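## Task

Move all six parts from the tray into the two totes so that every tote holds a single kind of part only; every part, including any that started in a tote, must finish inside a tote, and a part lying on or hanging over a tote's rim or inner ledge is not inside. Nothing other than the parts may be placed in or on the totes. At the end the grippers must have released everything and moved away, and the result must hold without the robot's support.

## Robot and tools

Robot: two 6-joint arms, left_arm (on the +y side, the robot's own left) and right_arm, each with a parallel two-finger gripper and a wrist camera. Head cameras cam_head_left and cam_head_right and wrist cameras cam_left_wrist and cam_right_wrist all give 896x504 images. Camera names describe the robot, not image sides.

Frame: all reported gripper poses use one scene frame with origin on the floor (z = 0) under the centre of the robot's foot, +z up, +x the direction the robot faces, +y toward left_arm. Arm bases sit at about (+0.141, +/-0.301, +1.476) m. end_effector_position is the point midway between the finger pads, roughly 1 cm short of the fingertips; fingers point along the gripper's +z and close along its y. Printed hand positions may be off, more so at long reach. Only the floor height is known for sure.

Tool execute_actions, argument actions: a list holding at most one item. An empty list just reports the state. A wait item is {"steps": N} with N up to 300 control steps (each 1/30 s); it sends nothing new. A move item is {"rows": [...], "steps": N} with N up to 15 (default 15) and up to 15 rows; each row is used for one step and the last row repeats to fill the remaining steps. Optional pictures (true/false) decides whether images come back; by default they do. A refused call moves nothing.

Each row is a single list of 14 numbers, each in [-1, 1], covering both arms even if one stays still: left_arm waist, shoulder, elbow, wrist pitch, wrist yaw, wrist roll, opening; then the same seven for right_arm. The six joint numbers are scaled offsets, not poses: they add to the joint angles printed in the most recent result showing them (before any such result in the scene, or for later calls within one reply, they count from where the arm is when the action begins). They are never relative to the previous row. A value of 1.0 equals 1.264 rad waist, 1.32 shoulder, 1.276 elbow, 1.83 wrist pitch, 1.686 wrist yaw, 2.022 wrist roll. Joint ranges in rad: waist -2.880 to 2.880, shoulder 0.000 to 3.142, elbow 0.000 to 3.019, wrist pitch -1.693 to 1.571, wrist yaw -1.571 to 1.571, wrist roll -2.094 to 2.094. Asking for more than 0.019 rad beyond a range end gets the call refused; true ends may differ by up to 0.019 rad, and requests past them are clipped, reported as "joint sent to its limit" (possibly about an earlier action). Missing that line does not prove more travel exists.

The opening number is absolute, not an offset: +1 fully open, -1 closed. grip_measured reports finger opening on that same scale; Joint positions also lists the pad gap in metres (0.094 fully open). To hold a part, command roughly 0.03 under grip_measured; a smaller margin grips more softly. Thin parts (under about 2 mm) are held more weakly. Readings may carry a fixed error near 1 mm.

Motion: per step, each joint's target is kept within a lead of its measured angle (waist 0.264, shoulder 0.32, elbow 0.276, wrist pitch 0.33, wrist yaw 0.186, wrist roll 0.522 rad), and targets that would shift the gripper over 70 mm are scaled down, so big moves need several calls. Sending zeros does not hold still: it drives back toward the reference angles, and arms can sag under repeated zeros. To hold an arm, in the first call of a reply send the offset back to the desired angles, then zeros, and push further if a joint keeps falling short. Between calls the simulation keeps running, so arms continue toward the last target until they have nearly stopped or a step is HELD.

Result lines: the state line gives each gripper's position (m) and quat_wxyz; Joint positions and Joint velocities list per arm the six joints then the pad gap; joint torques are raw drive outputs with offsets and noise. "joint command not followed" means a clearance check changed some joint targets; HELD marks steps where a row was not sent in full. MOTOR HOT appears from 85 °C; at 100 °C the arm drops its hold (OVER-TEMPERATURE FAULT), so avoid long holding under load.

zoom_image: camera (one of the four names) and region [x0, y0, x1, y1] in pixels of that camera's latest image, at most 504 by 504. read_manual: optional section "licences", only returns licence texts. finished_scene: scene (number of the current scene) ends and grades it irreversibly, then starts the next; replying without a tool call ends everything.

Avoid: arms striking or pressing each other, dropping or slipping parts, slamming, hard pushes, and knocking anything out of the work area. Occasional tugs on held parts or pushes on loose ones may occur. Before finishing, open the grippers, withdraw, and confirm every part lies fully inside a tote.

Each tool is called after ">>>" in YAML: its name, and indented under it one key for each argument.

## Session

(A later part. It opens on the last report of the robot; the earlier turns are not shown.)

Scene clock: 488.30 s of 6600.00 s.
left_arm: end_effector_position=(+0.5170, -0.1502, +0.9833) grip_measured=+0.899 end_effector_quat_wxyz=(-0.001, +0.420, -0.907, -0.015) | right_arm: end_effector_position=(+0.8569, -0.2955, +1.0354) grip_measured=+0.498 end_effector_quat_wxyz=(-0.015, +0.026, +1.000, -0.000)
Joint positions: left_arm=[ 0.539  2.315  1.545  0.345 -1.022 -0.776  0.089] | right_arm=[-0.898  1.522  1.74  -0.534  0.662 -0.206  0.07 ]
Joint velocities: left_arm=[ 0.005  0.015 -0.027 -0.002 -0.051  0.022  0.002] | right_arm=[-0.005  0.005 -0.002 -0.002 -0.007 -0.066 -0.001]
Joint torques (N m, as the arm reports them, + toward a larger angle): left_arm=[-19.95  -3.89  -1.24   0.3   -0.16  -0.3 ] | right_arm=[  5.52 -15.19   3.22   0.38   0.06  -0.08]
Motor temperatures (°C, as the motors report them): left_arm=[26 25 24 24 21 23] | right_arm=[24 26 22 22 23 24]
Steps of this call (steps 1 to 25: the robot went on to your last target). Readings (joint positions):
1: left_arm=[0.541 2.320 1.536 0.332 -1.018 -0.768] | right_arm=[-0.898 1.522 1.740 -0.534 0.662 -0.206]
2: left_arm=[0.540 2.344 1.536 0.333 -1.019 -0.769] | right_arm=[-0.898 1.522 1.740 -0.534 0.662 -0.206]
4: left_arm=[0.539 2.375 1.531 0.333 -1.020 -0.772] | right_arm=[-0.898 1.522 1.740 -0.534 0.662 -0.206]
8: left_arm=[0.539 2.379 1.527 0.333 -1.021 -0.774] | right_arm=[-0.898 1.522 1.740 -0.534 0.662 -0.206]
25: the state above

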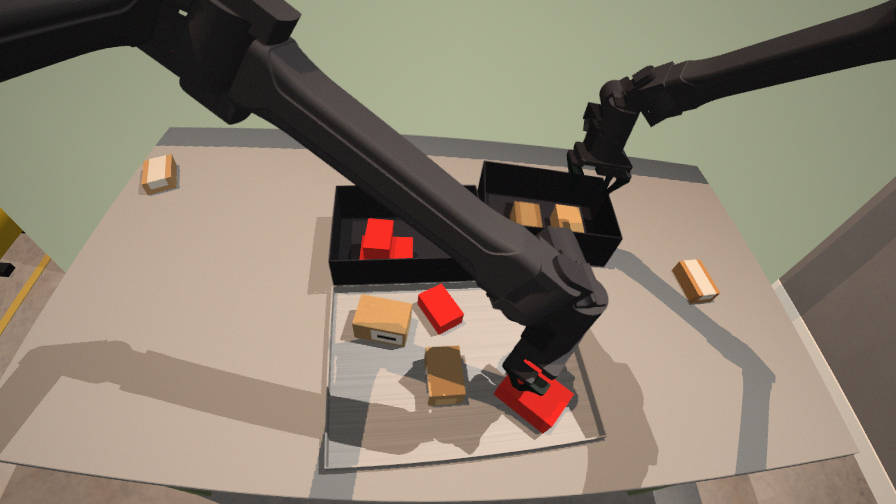

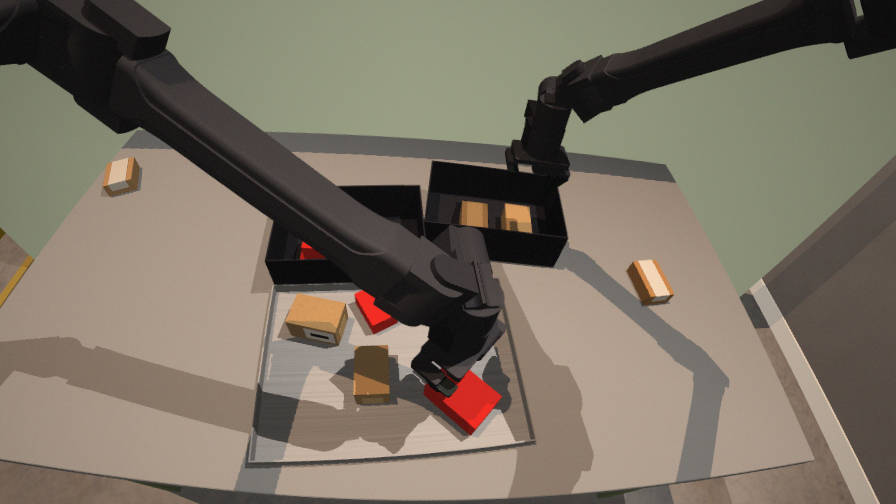

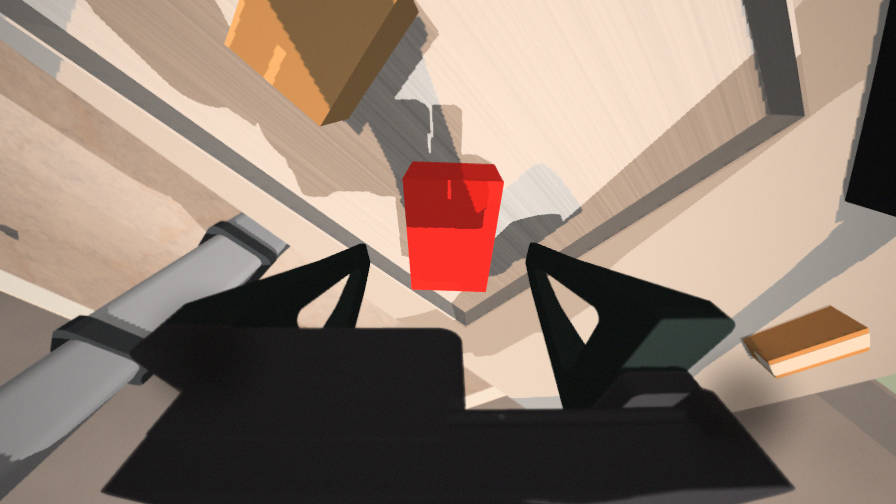

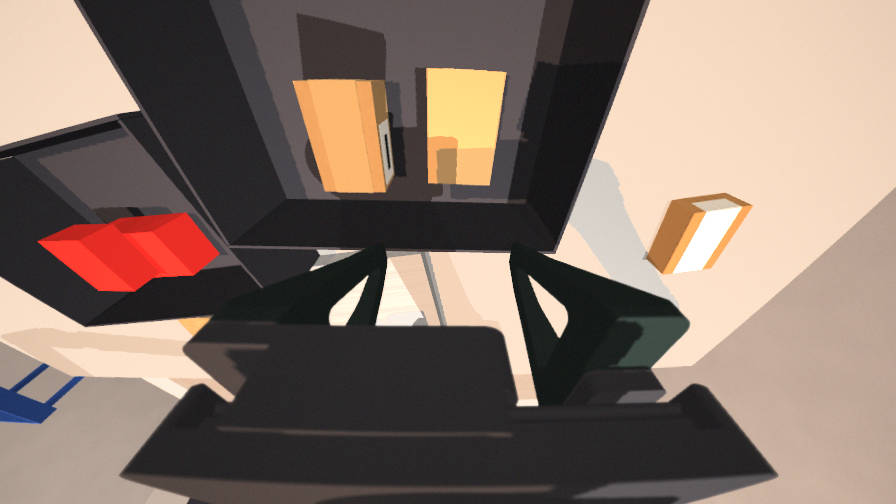

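>>> execute_actions:
  actions:
    - {"rows": [[0.004,0.008,0.012,0.001,0.005,0.003,0.9,0,0,0,0,0,0,0.5],[0.008,0.016,0.024,0.003,0.01,0.006,0.9,0,0,0,0,0,0,0.5],[0.012,0.025,0.036,0.004,0.015,0.01,0.9,0,0,0,0,0,0,0.5],[0.016,0.033,0.048,0.006,0.02,0.013,0.9,0,0,0,0,0,0,0.5],[0.02,0.042,0.06,0.007,0.026,0.017,0.9,0,0,0,0,0,0,0.5],[0.022,0.05,0.07,0.008,0.031,0.02,0.9,0,0,0,0,0,0,0.5],[0.024,0.056,0.078,0.009,0.036,0.024,0.9,0,0,0,0,0,0,0.5]], "steps": 15}

>>> execute_actions:
  actions:
    - {"steps": 12}

Scene clock: 493.87 s of 6600.00 s.
left_arm: end_effector_position=(+0.5178, -0.1801, +0.9651) grip_measured=+0.899 end_effector_quat_wxyz=(+0.002, +0.416, -0.909, +0.012) | right_arm: end_effector_position=(+0.8569, -0.2955, +1.0354) grip_measured=+0.498 end_effector_quat_wxyz=(-0.015, +0.026, +1.000, -0.000)
Joint positions: left_arm=[ 0.544  2.388  1.643  0.345 -0.963 -0.746  0.089] | right_arm=[-0.898  1.522  1.74  -0.534  0.662 -0.206  0.07 ]
Joint velocities: left_arm=[ 0.015  0.024 -0.007  0.007  0.037  0.022 -0.001] | right_arm=[-0.005 -0.015 -0.017 -0.002 -0.007 -0.022  0.001]
Joint torques (N m, as the arm reports them, + toward a larger angle): left_arm=[-15.99  -4.39  -0.86   0.41   0.05   0.03] | right_arm=[  5.48 -15.27   3.2    0.38   0.06  -0.08]
Motor temperatures (°C, as the motors report them): left_arm=[26 25 23 24 21 23] | right_arm=[24 26 22 22 23 24]
Steps of this call (steps 1 to 15: the robot went on to your last target; steps 16 to 90: nothing new was sent; then 2.07 s passed at rest; steps 91 to 105: all 15 steps of this action). Readings (joint positions):
91: left_arm=[0.539 2.316 1.547 0.345 -1.020 -0.776] | right_arm=[-0.898 1.522 1.740 -0.534 0.662 -0.206]
92: left_arm=[0.539 2.318 1.551 0.345 -1.015 -0.776] | right_arm=[-0.898 1.522 1.740 -0.534 0.662 -0.206]
94: left_arm=[0.539 2.329 1.574 0.345 -0.999 -0.773] | right_arm=[-0.898 1.522 1.740 -0.534 0.662 -0.206]
98: left_arm=[0.540 2.365 1.634 0.345 -0.966 -0.758] | right_arm=[-0.898 1.522 1.740 -0.534 0.662 -0.206]
105: the state above

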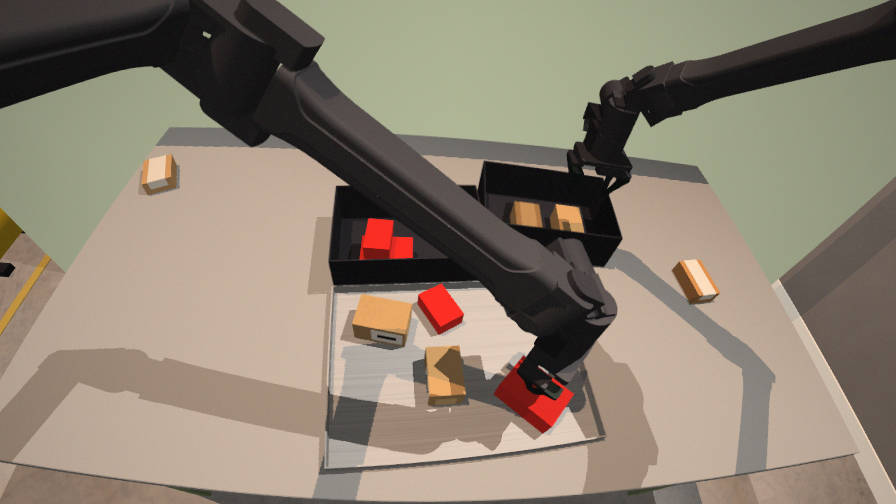

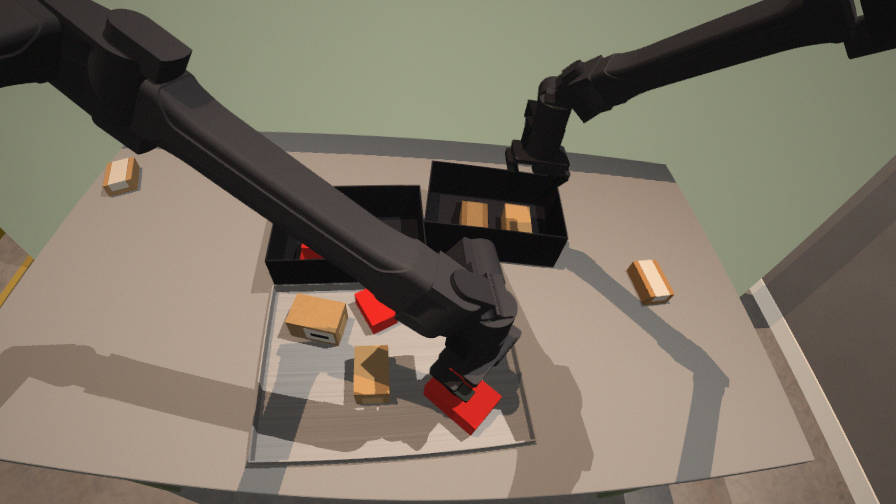

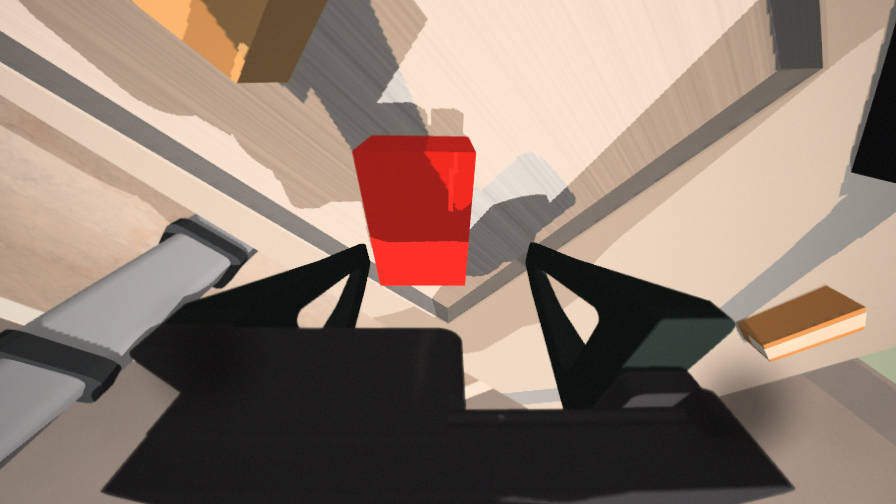

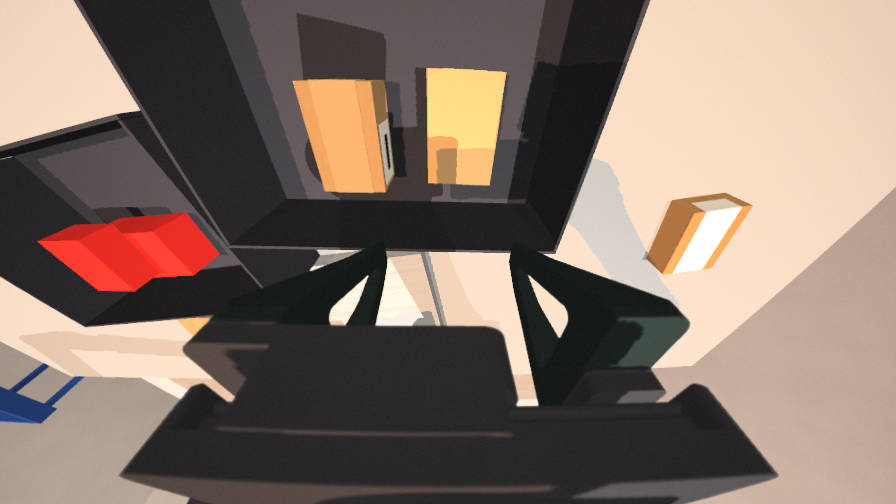

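Scene clock: 494.27 s of 6600.00 s.
left_arm: end_effector_position=(+0.5168, -0.1798, +0.9643) grip_measured=+0.899 end_effector_quat_wxyz=(+0.002, +0.414, -0.910, +0.012) | right_arm: end_effector_position=(+0.8569, -0.2955, +1.0354) grip_measured=+0.498 end_effector_quat_wxyz=(-0.015, +0.026, +1.000, -0.000)
Joint positions: left_arm=[ 0.546  2.389  1.643  0.345 -0.963 -0.743  0.089] | right_arm=[-0.898  1.522  1.74  -0.534  0.662 -0.206  0.07 ]
Joint velocities: left_arm=[ 0.005  0.005 -0.002  0.037 -0.022  0.022 -0.   ] | right_arm=[ 0.005  0.005  0.007  0.007  0.037  0.037 -0.001]
Joint torques (N m, as the arm reports them, + toward a larger angle): left_arm=[-15.97  -3.9   -0.9    0.39   0.04   0.06] | right_arm=[  5.42 -15.15   3.24   0.41   0.05  -0.08]
Motor temperatures (°C, as the motors report them): left_arm=[27 25 23 24 21 23] | right_arm=[24 26 22 22 23 24]
Steps of this call (steps 1 to 12: the robot went on to your last target). Readings (joint positions):
1: left_arm=[0.545 2.389 1.643 0.345 -0.963 -0.745] | right_arm=[-0.898 1.522 1.740 -0.534 0.662 -0.206]
2: left_arm=[0.545 2.389 1.643 0.345 -0.963 -0.745] | right_arm=[-0.898 1.522 1.740 -0.534 0.662 -0.206]
4: left_arm=[0.546 2.389 1.643 0.345 -0.963 -0.744] | right_arm=[-0.898 1.522 1.740 -0.534 0.662 -0.206]
8: left_arm=[0.546 2.389 1.643 0.345 -0.963 -0.743] | right_arm=[-0.898 1.522 1.740 -0.534 0.662 -0.206]
12: the state above

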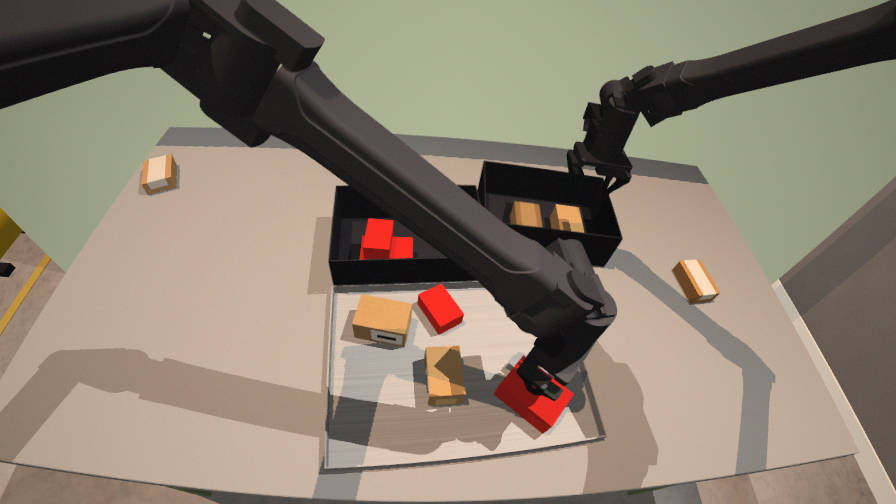

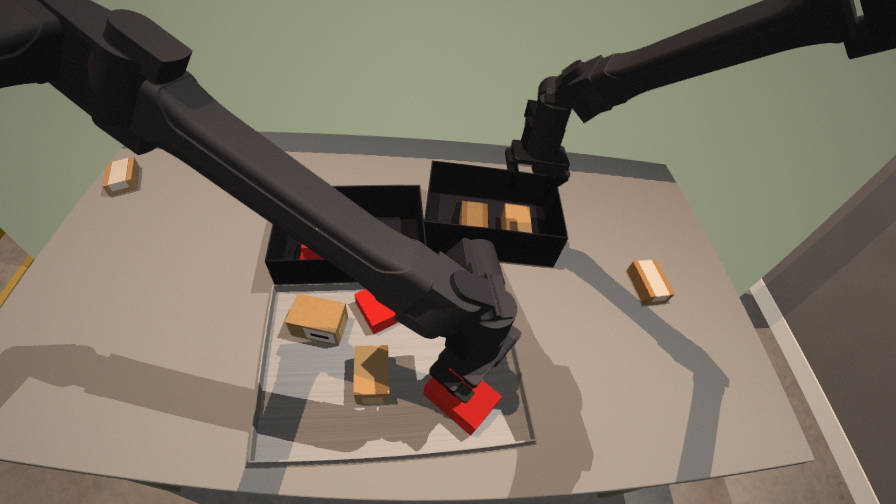

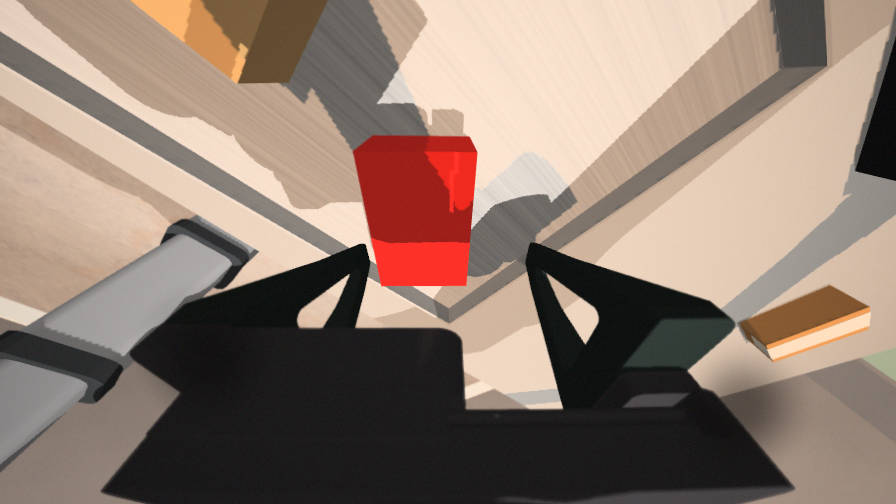

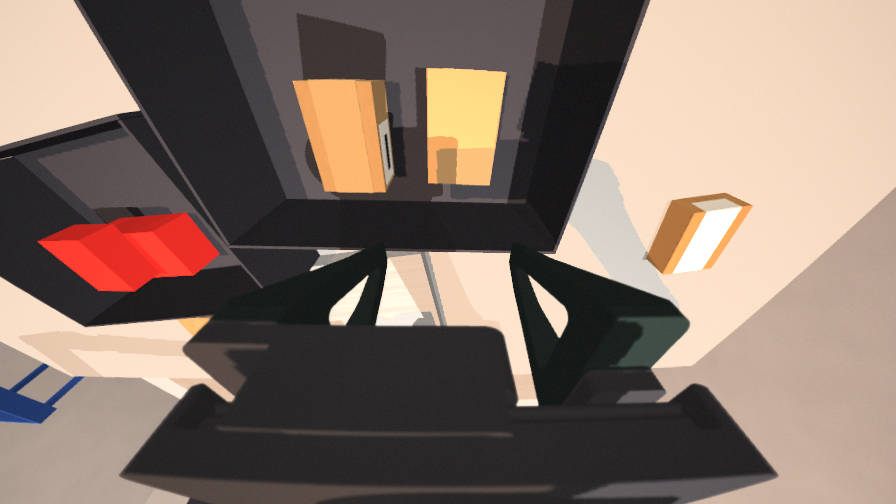

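>>> execute_actions:
  actions:
    - {"rows": [[0.02,0,0,0.01,0,0.005,0.9,0,0,0,0,0,0,0.5],[0.03,0.002,-0.002,0.016,0,0.01,0.9,0,0,0,0,0,0,0.5],[0.037,0.002,-0.003,0.018,0,0.012,0.9,0,0,0,0,0,0,0.5]], "steps": 12}

Scene clock: 496.63 s of 6600.00 s.
left_arm: end_effector_position=(+0.5156, -0.1635, +0.9472) grip_measured=+0.899 end_effector_quat_wxyz=(-0.001, +0.419, -0.908, -0.002) | right_arm: end_effector_position=(+0.8569, -0.2955, +1.0354) grip_measured=+0.498 end_effector_quat_wxyz=(-0.015, +0.026, +1.000, -0.000)
Joint positions: left_arm=[ 0.575  2.389  1.643  0.359 -0.963 -0.735  0.089] | right_arm=[-0.898  1.522  1.74  -0.534  0.662 -0.206  0.07 ]
Joint velocities: left_arm=[ 0.024 -0.005  0.012  0.022  0.007 -0.007  0.   ] | right_arm=[ 0.005 -0.005 -0.012 -0.022 -0.037  0.037  0.001]
Joint torques (N m, as the arm reports them, + toward a larger angle): left_arm=[-16.14  -3.93  -1.46   0.55  -0.05   0.02] | right_arm=[  5.68 -15.21   3.18   0.4    0.07  -0.08]
Motor temperatures (°C, as the motors report them): left_arm=[27 25 23 24 21 23] | right_arm=[24 26 22 22 23 24]
Steps of this call (steps 1 to 15: the robot went on to your last target; steps 16 to 59: nothing new was sent; steps 60 to 71: all 12 steps of this action). Readings (joint positions):
60: left_arm=[0.546 2.389 1.643 0.345 -0.963 -0.743] | right_arm=[-0.898 1.522 1.740 -0.534 0.662 -0.206]
61: left_arm=[0.546 2.389 1.643 0.347 -0.963 -0.742] | right_arm=[-0.898 1.522 1.740 -0.534 0.662 -0.206]
63: left_arm=[0.550 2.389 1.643 0.354 -0.963 -0.739] | right_arm=[-0.898 1.522 1.740 -0.534 0.662 -0.206]
67: left_arm=[0.564 2.389 1.643 0.359 -0.963 -0.736] | right_arm=[-0.898 1.522 1.740 -0.534 0.662 -0.206]
71: the state above

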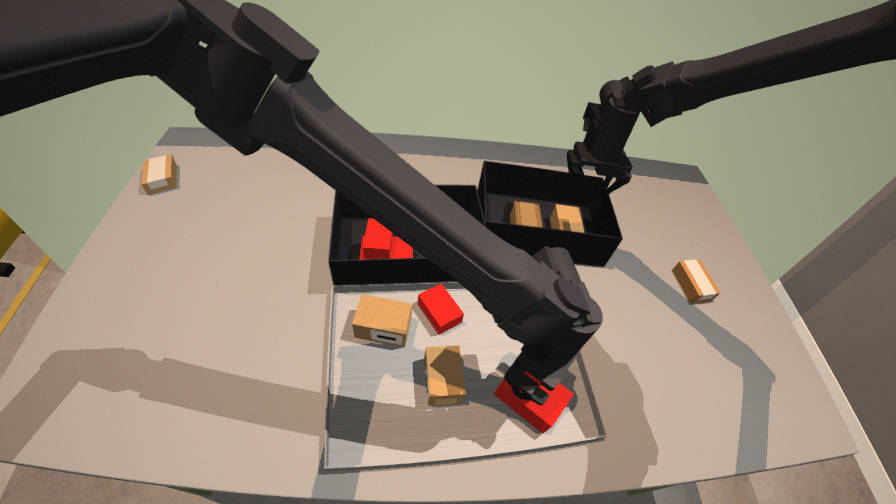

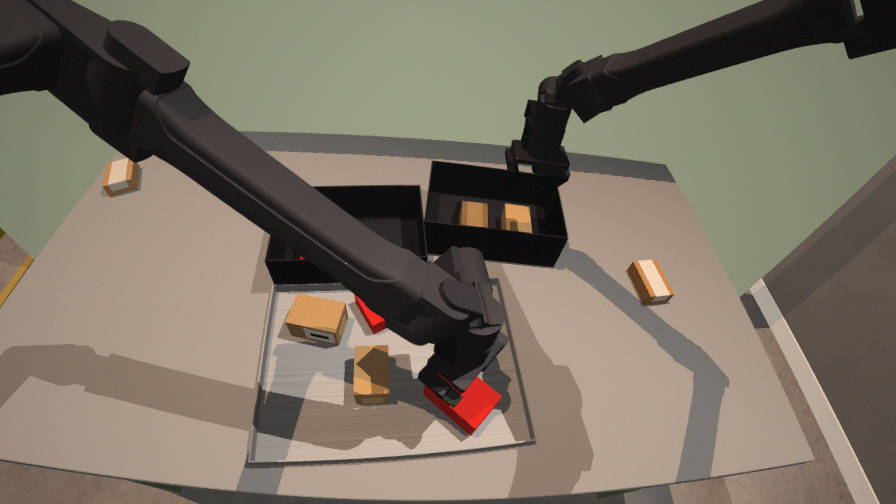

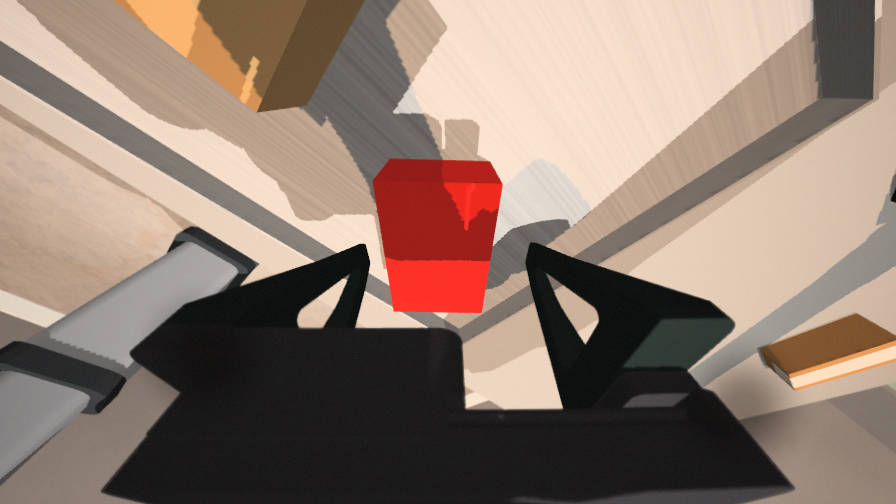

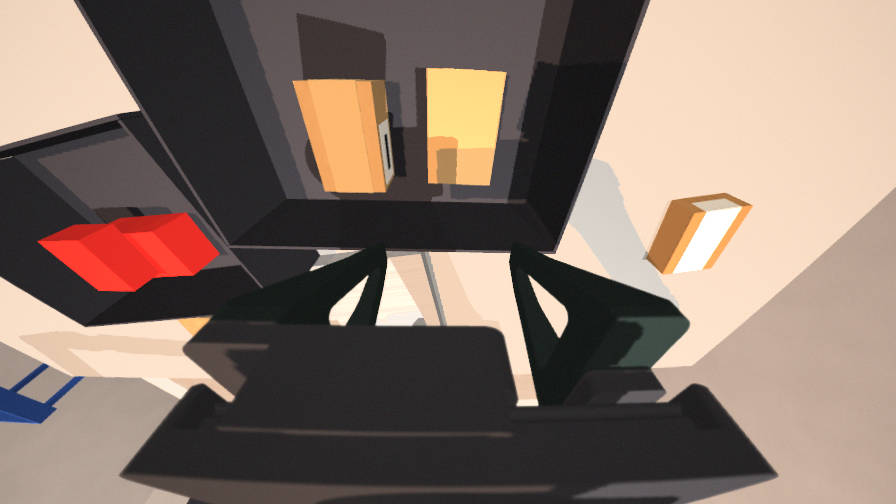

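>>> execute_actions:
  actions:
    - {"rows": [[0,0.01,0.006,0.005,0,0,0.9,0,0,0,0,0,0,0.5],[0,0.02,0.012,0.01,0,0,0.9,0,0,0,0,0,0,0.5],[0,0.03,0.018,0.015,0,0,0.9,0,0,0,0,0,0,0.5],[-0.01,0.04,0.024,0.02,-0.003,0.003,0.9,0,0,0,0,0,0,0.5]], "steps": 12}

Scene clock: 504.70 s of 6600.00 s.
left_arm: end_effector_position=(+0.4945, -0.1761, +0.9389) grip_measured=+0.899 end_effector_quat_wxyz=(+0.001, +0.416, -0.909, -0.004) | right_arm: end_effector_position=(+0.8569, -0.2955, +1.0354) grip_measured=+0.498 end_effector_quat_wxyz=(-0.015, +0.026, +1.000, -0.000)
Joint positions: left_arm=[ 0.577  2.443  1.672  0.377 -0.966 -0.734  0.089] | right_arm=[-0.898  1.522  1.74  -0.534  0.662 -0.206  0.07 ]
Joint velocities: left_arm=[-0.015  0.063 -0.012  0.022  0.081  0.051  0.001] | right_arm=[ 0.015 -0.005  0.002 -0.012 -0.022  0.022 -0.   ]
Joint torques (N m, as the arm reports them, + toward a larger angle): left_arm=[-18.61  -4.15  -1.11   0.51  -0.16  -0.08] | right_arm=[  5.57 -15.27   3.24   0.41   0.06  -0.07]
Motor temperatures (°C, as the motors report them): left_arm=[27 24 23 24 21 23] | right_arm=[24 27 22 22 23 24]
Steps of this call (steps 1 to 15: the robot went on to your last target; steps 16 to 90: nothing new was sent; then 4.67 s passed at rest; steps 91 to 102: all 12 steps of this action). Readings (joint positions):
91: left_arm=[0.577 2.389 1.643 0.359 -0.963 -0.734] | right_arm=[-0.898 1.522 1.740 -0.534 0.662 -0.206]
92: left_arm=[0.577 2.390 1.645 0.359 -0.963 -0.734] | right_arm=[-0.898 1.522 1.740 -0.534 0.662 -0.206]
94: left_arm=[0.577 2.401 1.657 0.366 -0.965 -0.734] | right_arm=[-0.898 1.522 1.740 -0.534 0.662 -0.206]
98: left_arm=[0.577 2.427 1.672 0.377 -0.965 -0.734] | right_arm=[-0.898 1.522 1.740 -0.534 0.662 -0.206]
102: the state above

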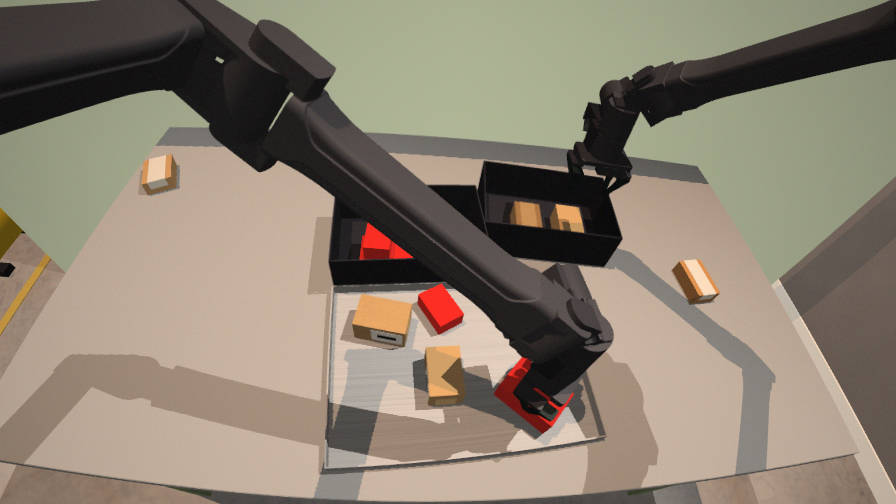

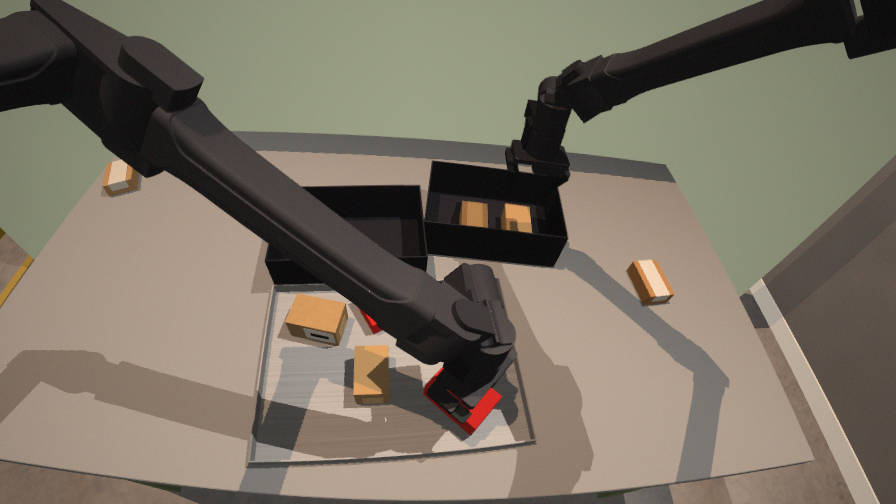

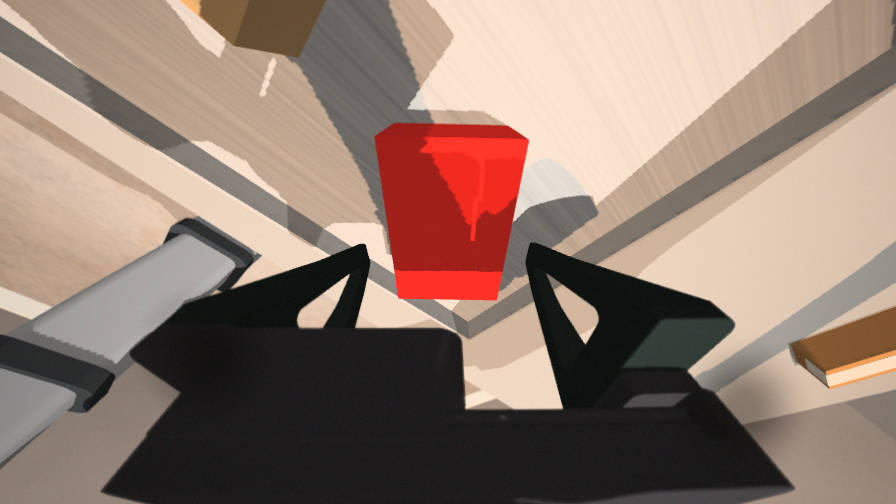

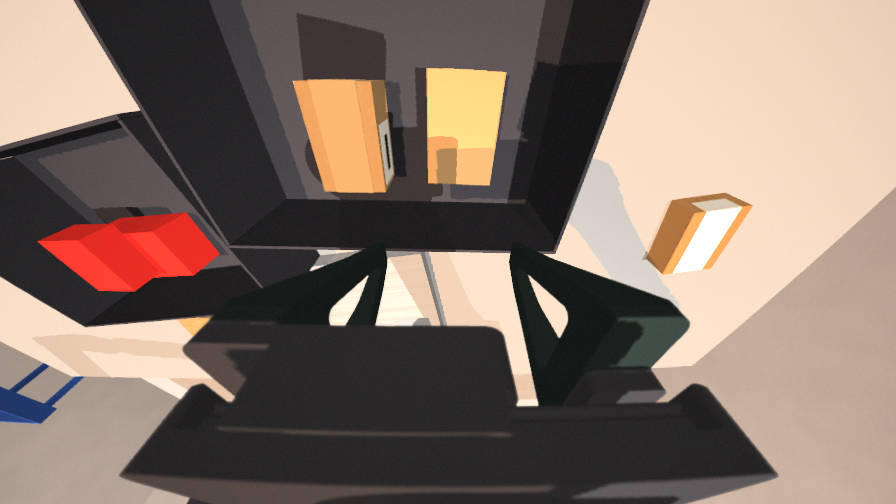

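>>> execute_actions:
  actions:
    - {"rows": [[0.018,0.004,0.008,0,0.002,0.002,0.9,0,0,0,0,0,0,0.5],[0.022,0.009,0.016,-0.001,0.005,0.004,0.9,0,0,0,0,0,0,0.5],[0.026,0.014,0.025,-0.002,0.008,0.006,0.9,0,0,0,0,0,0,0.5],[0.03,0.019,0.033,-0.003,0.011,0.008,0.9,0,0,0,0,0,0,0.5],[0.034,0.024,0.042,-0.004,0.013,0.01,0.9,0,0,0,0,0,0,0.5],[0.038,0.029,0.05,-0.005,0.016,0.012,0.9,0,0,0,0,0,0,0.5],[0.042,0.034,0.059,-0.006,0.019,0.014,0.9,0,0,0,0,0,0,0.5],[0.046,0.039,0.067,-0.008,0.022,0.016,0.9,0,0,0,0,0,0,0.5],[0.05,0.044,0.076,-0.009,0.024,0.018,0.9,0,0,0,0,0,0,0.5],[0.053,0.048,0.084,-0.01,0.026,0.02,0.9,0,0,0,0,0,0,0.5],[0.055,0.052,0.092,-0.012,0.028,0.022,0.9,0,0,0,0,0,0,0.5]], "steps": 15}

Scene clock: 510.00 s of 6600.00 s.
left_arm: end_effector_position=(+0.5026, -0.1849, +0.9245) grip_measured=+0.899 end_effector_quat_wxyz=(-0.004, +0.409, -0.913, -0.003) | right_arm: end_effector_position=(+0.8569, -0.2955, +1.0354) grip_measured=+0.498 end_effector_quat_wxyz=(-0.015, +0.026, +1.000, -0.000)
Joint positions: left_arm=[ 0.585  2.482  1.747  0.362 -0.96  -0.698  0.089] | right_arm=[-0.898  1.522  1.74  -0.534  0.662 -0.206  0.07 ]
Joint velocities: left_arm=[-0.005 -0.005 -0.007  0.002 -0.066  0.007 -0.001] | right_arm=[-0.005 -0.005 -0.002 -0.012  0.037 -0.022  0.001]
Joint torques (N m, as the arm reports them, + toward a larger angle): left_arm=[-13.44  -1.65   2.23  -0.5    1.62  -0.15] | right_arm=[  5.59 -15.23   3.19   0.37   0.06  -0.07]
Motor temperatures (°C, as the motors report them): left_arm=[27 24 23 24 21 23] | right_arm=[24 27 22 22 23 24]
Steps of this call (steps 1 to 15: the robot went on to your last target; steps 16 to 90: nothing new was sent; then 1.80 s passed at rest; steps 91 to 105: all 15 steps of this action). Readings (joint positions):
91: left_arm=[0.577 2.446 1.673 0.377 -0.965 -0.734] | right_arm=[-0.898 1.522 1.740 -0.534 0.662 -0.206]
92: left_arm=[0.577 2.447 1.674 0.377 -0.963 -0.734] | right_arm=[-0.898 1.522 1.740 -0.534 0.662 -0.206]
94: left_arm=[0.578 2.452 1.689 0.377 -0.954 -0.734] | right_arm=[-0.898 1.522 1.740 -0.534 0.662 -0.206]
98: left_arm=[0.587 2.470 1.728 0.375 -0.944 -0.728] | right_arm=[-0.898 1.522 1.740 -0.534 0.662 -0.206]
105: the state above

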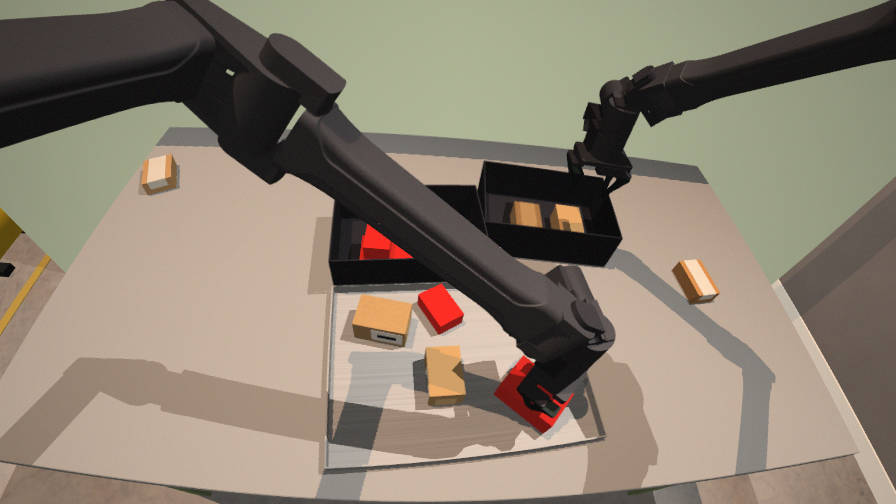

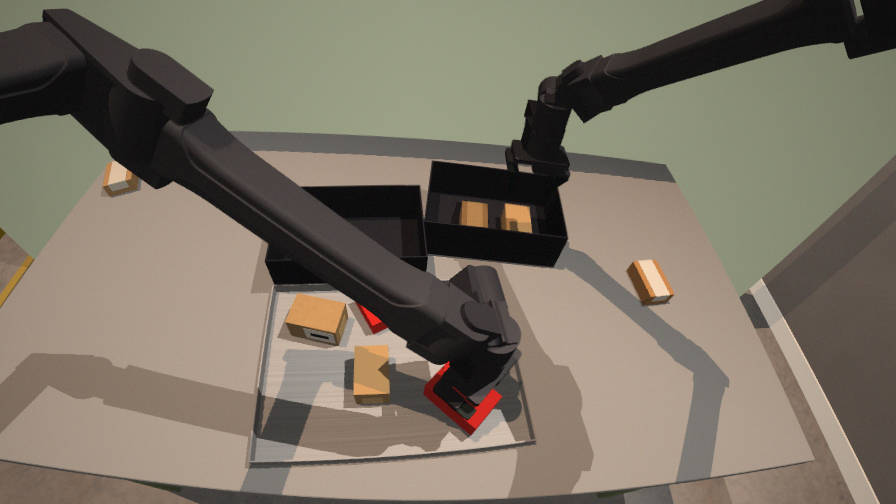

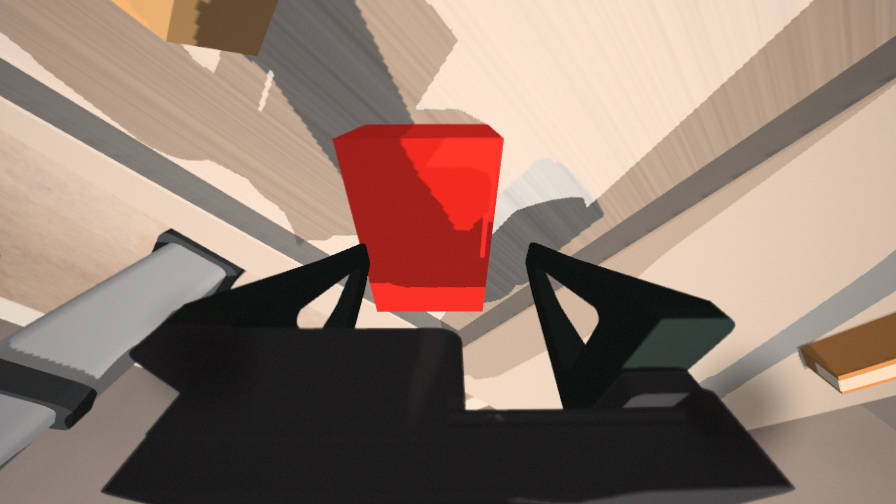

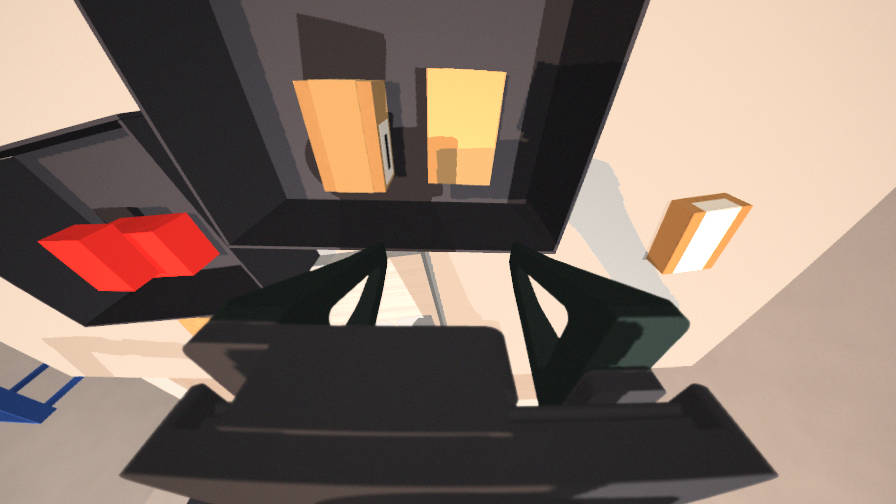

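>>> execute_actions:
  actions:
    - {"rows": [[0,-0.008,-0.02,0.003,0,0,1,0,0,0,0,0,0,0.5],[0,-0.016,-0.04,0.005,0,0,1,0,0,0,0,0,0,0.5],[0,-0.024,-0.056,0.007,0,0,1,0,0,0,0,0,0,0.5]], "steps": 10}

Scene clock: 514.73 s of 6600.00 s.
left_arm: end_effector_position=(+0.4888, -0.1791, +0.9336) grip_measured=+1.000 end_effector_quat_wxyz=(+0.005, +0.392, -0.920, -0.005) | right_arm: end_effector_position=(+0.8569, -0.2955, +1.0354) grip_measured=+0.498 end_effector_quat_wxyz=(-0.015, +0.026, +1.000, -0.000)
Joint positions: left_arm=[ 0.581  2.458  1.688  0.362 -0.961 -0.692  0.094] | right_arm=[-0.898  1.522  1.74  -0.534  0.662 -0.206  0.07 ]
Joint velocities: left_arm=[-0.015  0.005 -0.012  0.012  0.051  0.051  0.   ] | right_arm=[-0.005 -0.005  0.012  0.002  0.037 -0.022 -0.001]
Joint torques (N m, as the arm reports them, + toward a larger angle): left_arm=[-17.22  -4.27  -2.25   0.25  -0.01  -0.19] | right_arm=[  5.62 -15.18   3.2    0.4    0.07  -0.08]
Motor temperatures (°C, as the motors report them): left_arm=[27 24 23 24 22 23] | right_arm=[24 27 22 22 23 24]
Steps of this call (steps 1 to 15: the robot went on to your last target; steps 16 to 90: nothing new was sent; then 1.40 s passed at rest; steps 91 to 100: all 10 steps of this action). Readings (joint positions):
91: left_arm=[0.581 2.481 1.744 0.362 -0.963 -0.692] | right_arm=[-0.898 1.522 1.740 -0.534 0.662 -0.206]
92: left_arm=[0.581 2.479 1.739 0.362 -0.961 -0.692] | right_arm=[-0.898 1.522 1.740 -0.534 0.662 -0.206]
94: left_arm=[0.581 2.467 1.714 0.362 -0.961 -0.692] | right_arm=[-0.898 1.522 1.740 -0.534 0.662 -0.206]
98: left_arm=[0.581 2.458 1.690 0.362 -0.961 -0.692] | right_arm=[-0.898 1.522 1.740 -0.534 0.662 -0.206]
100: the state above

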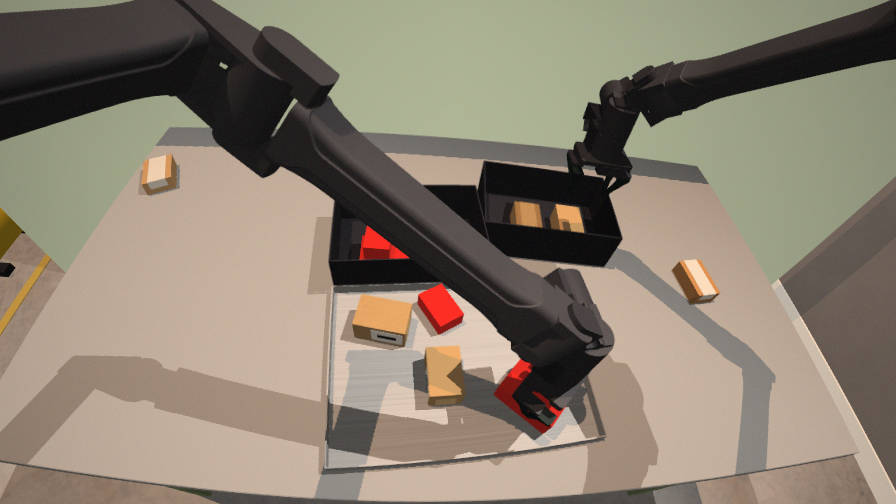

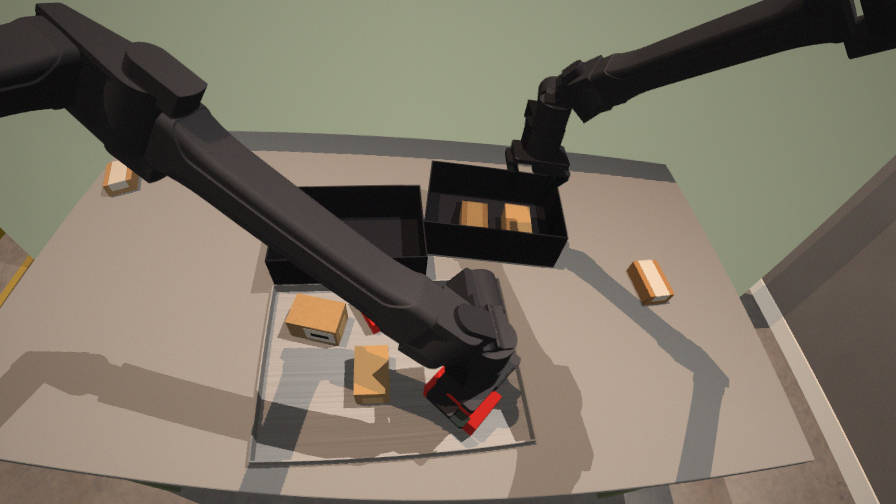

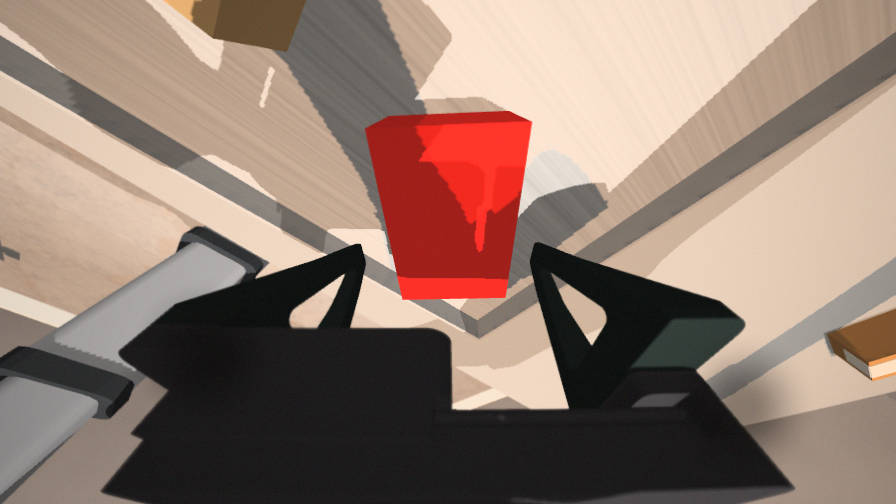

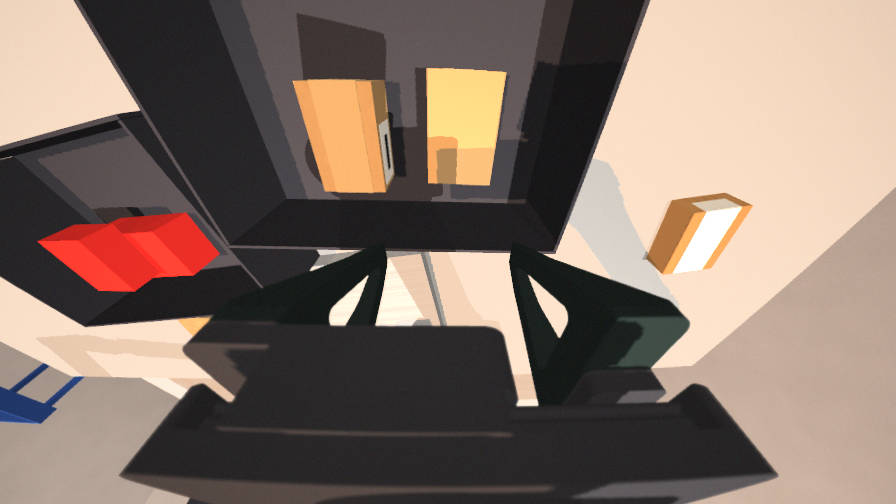

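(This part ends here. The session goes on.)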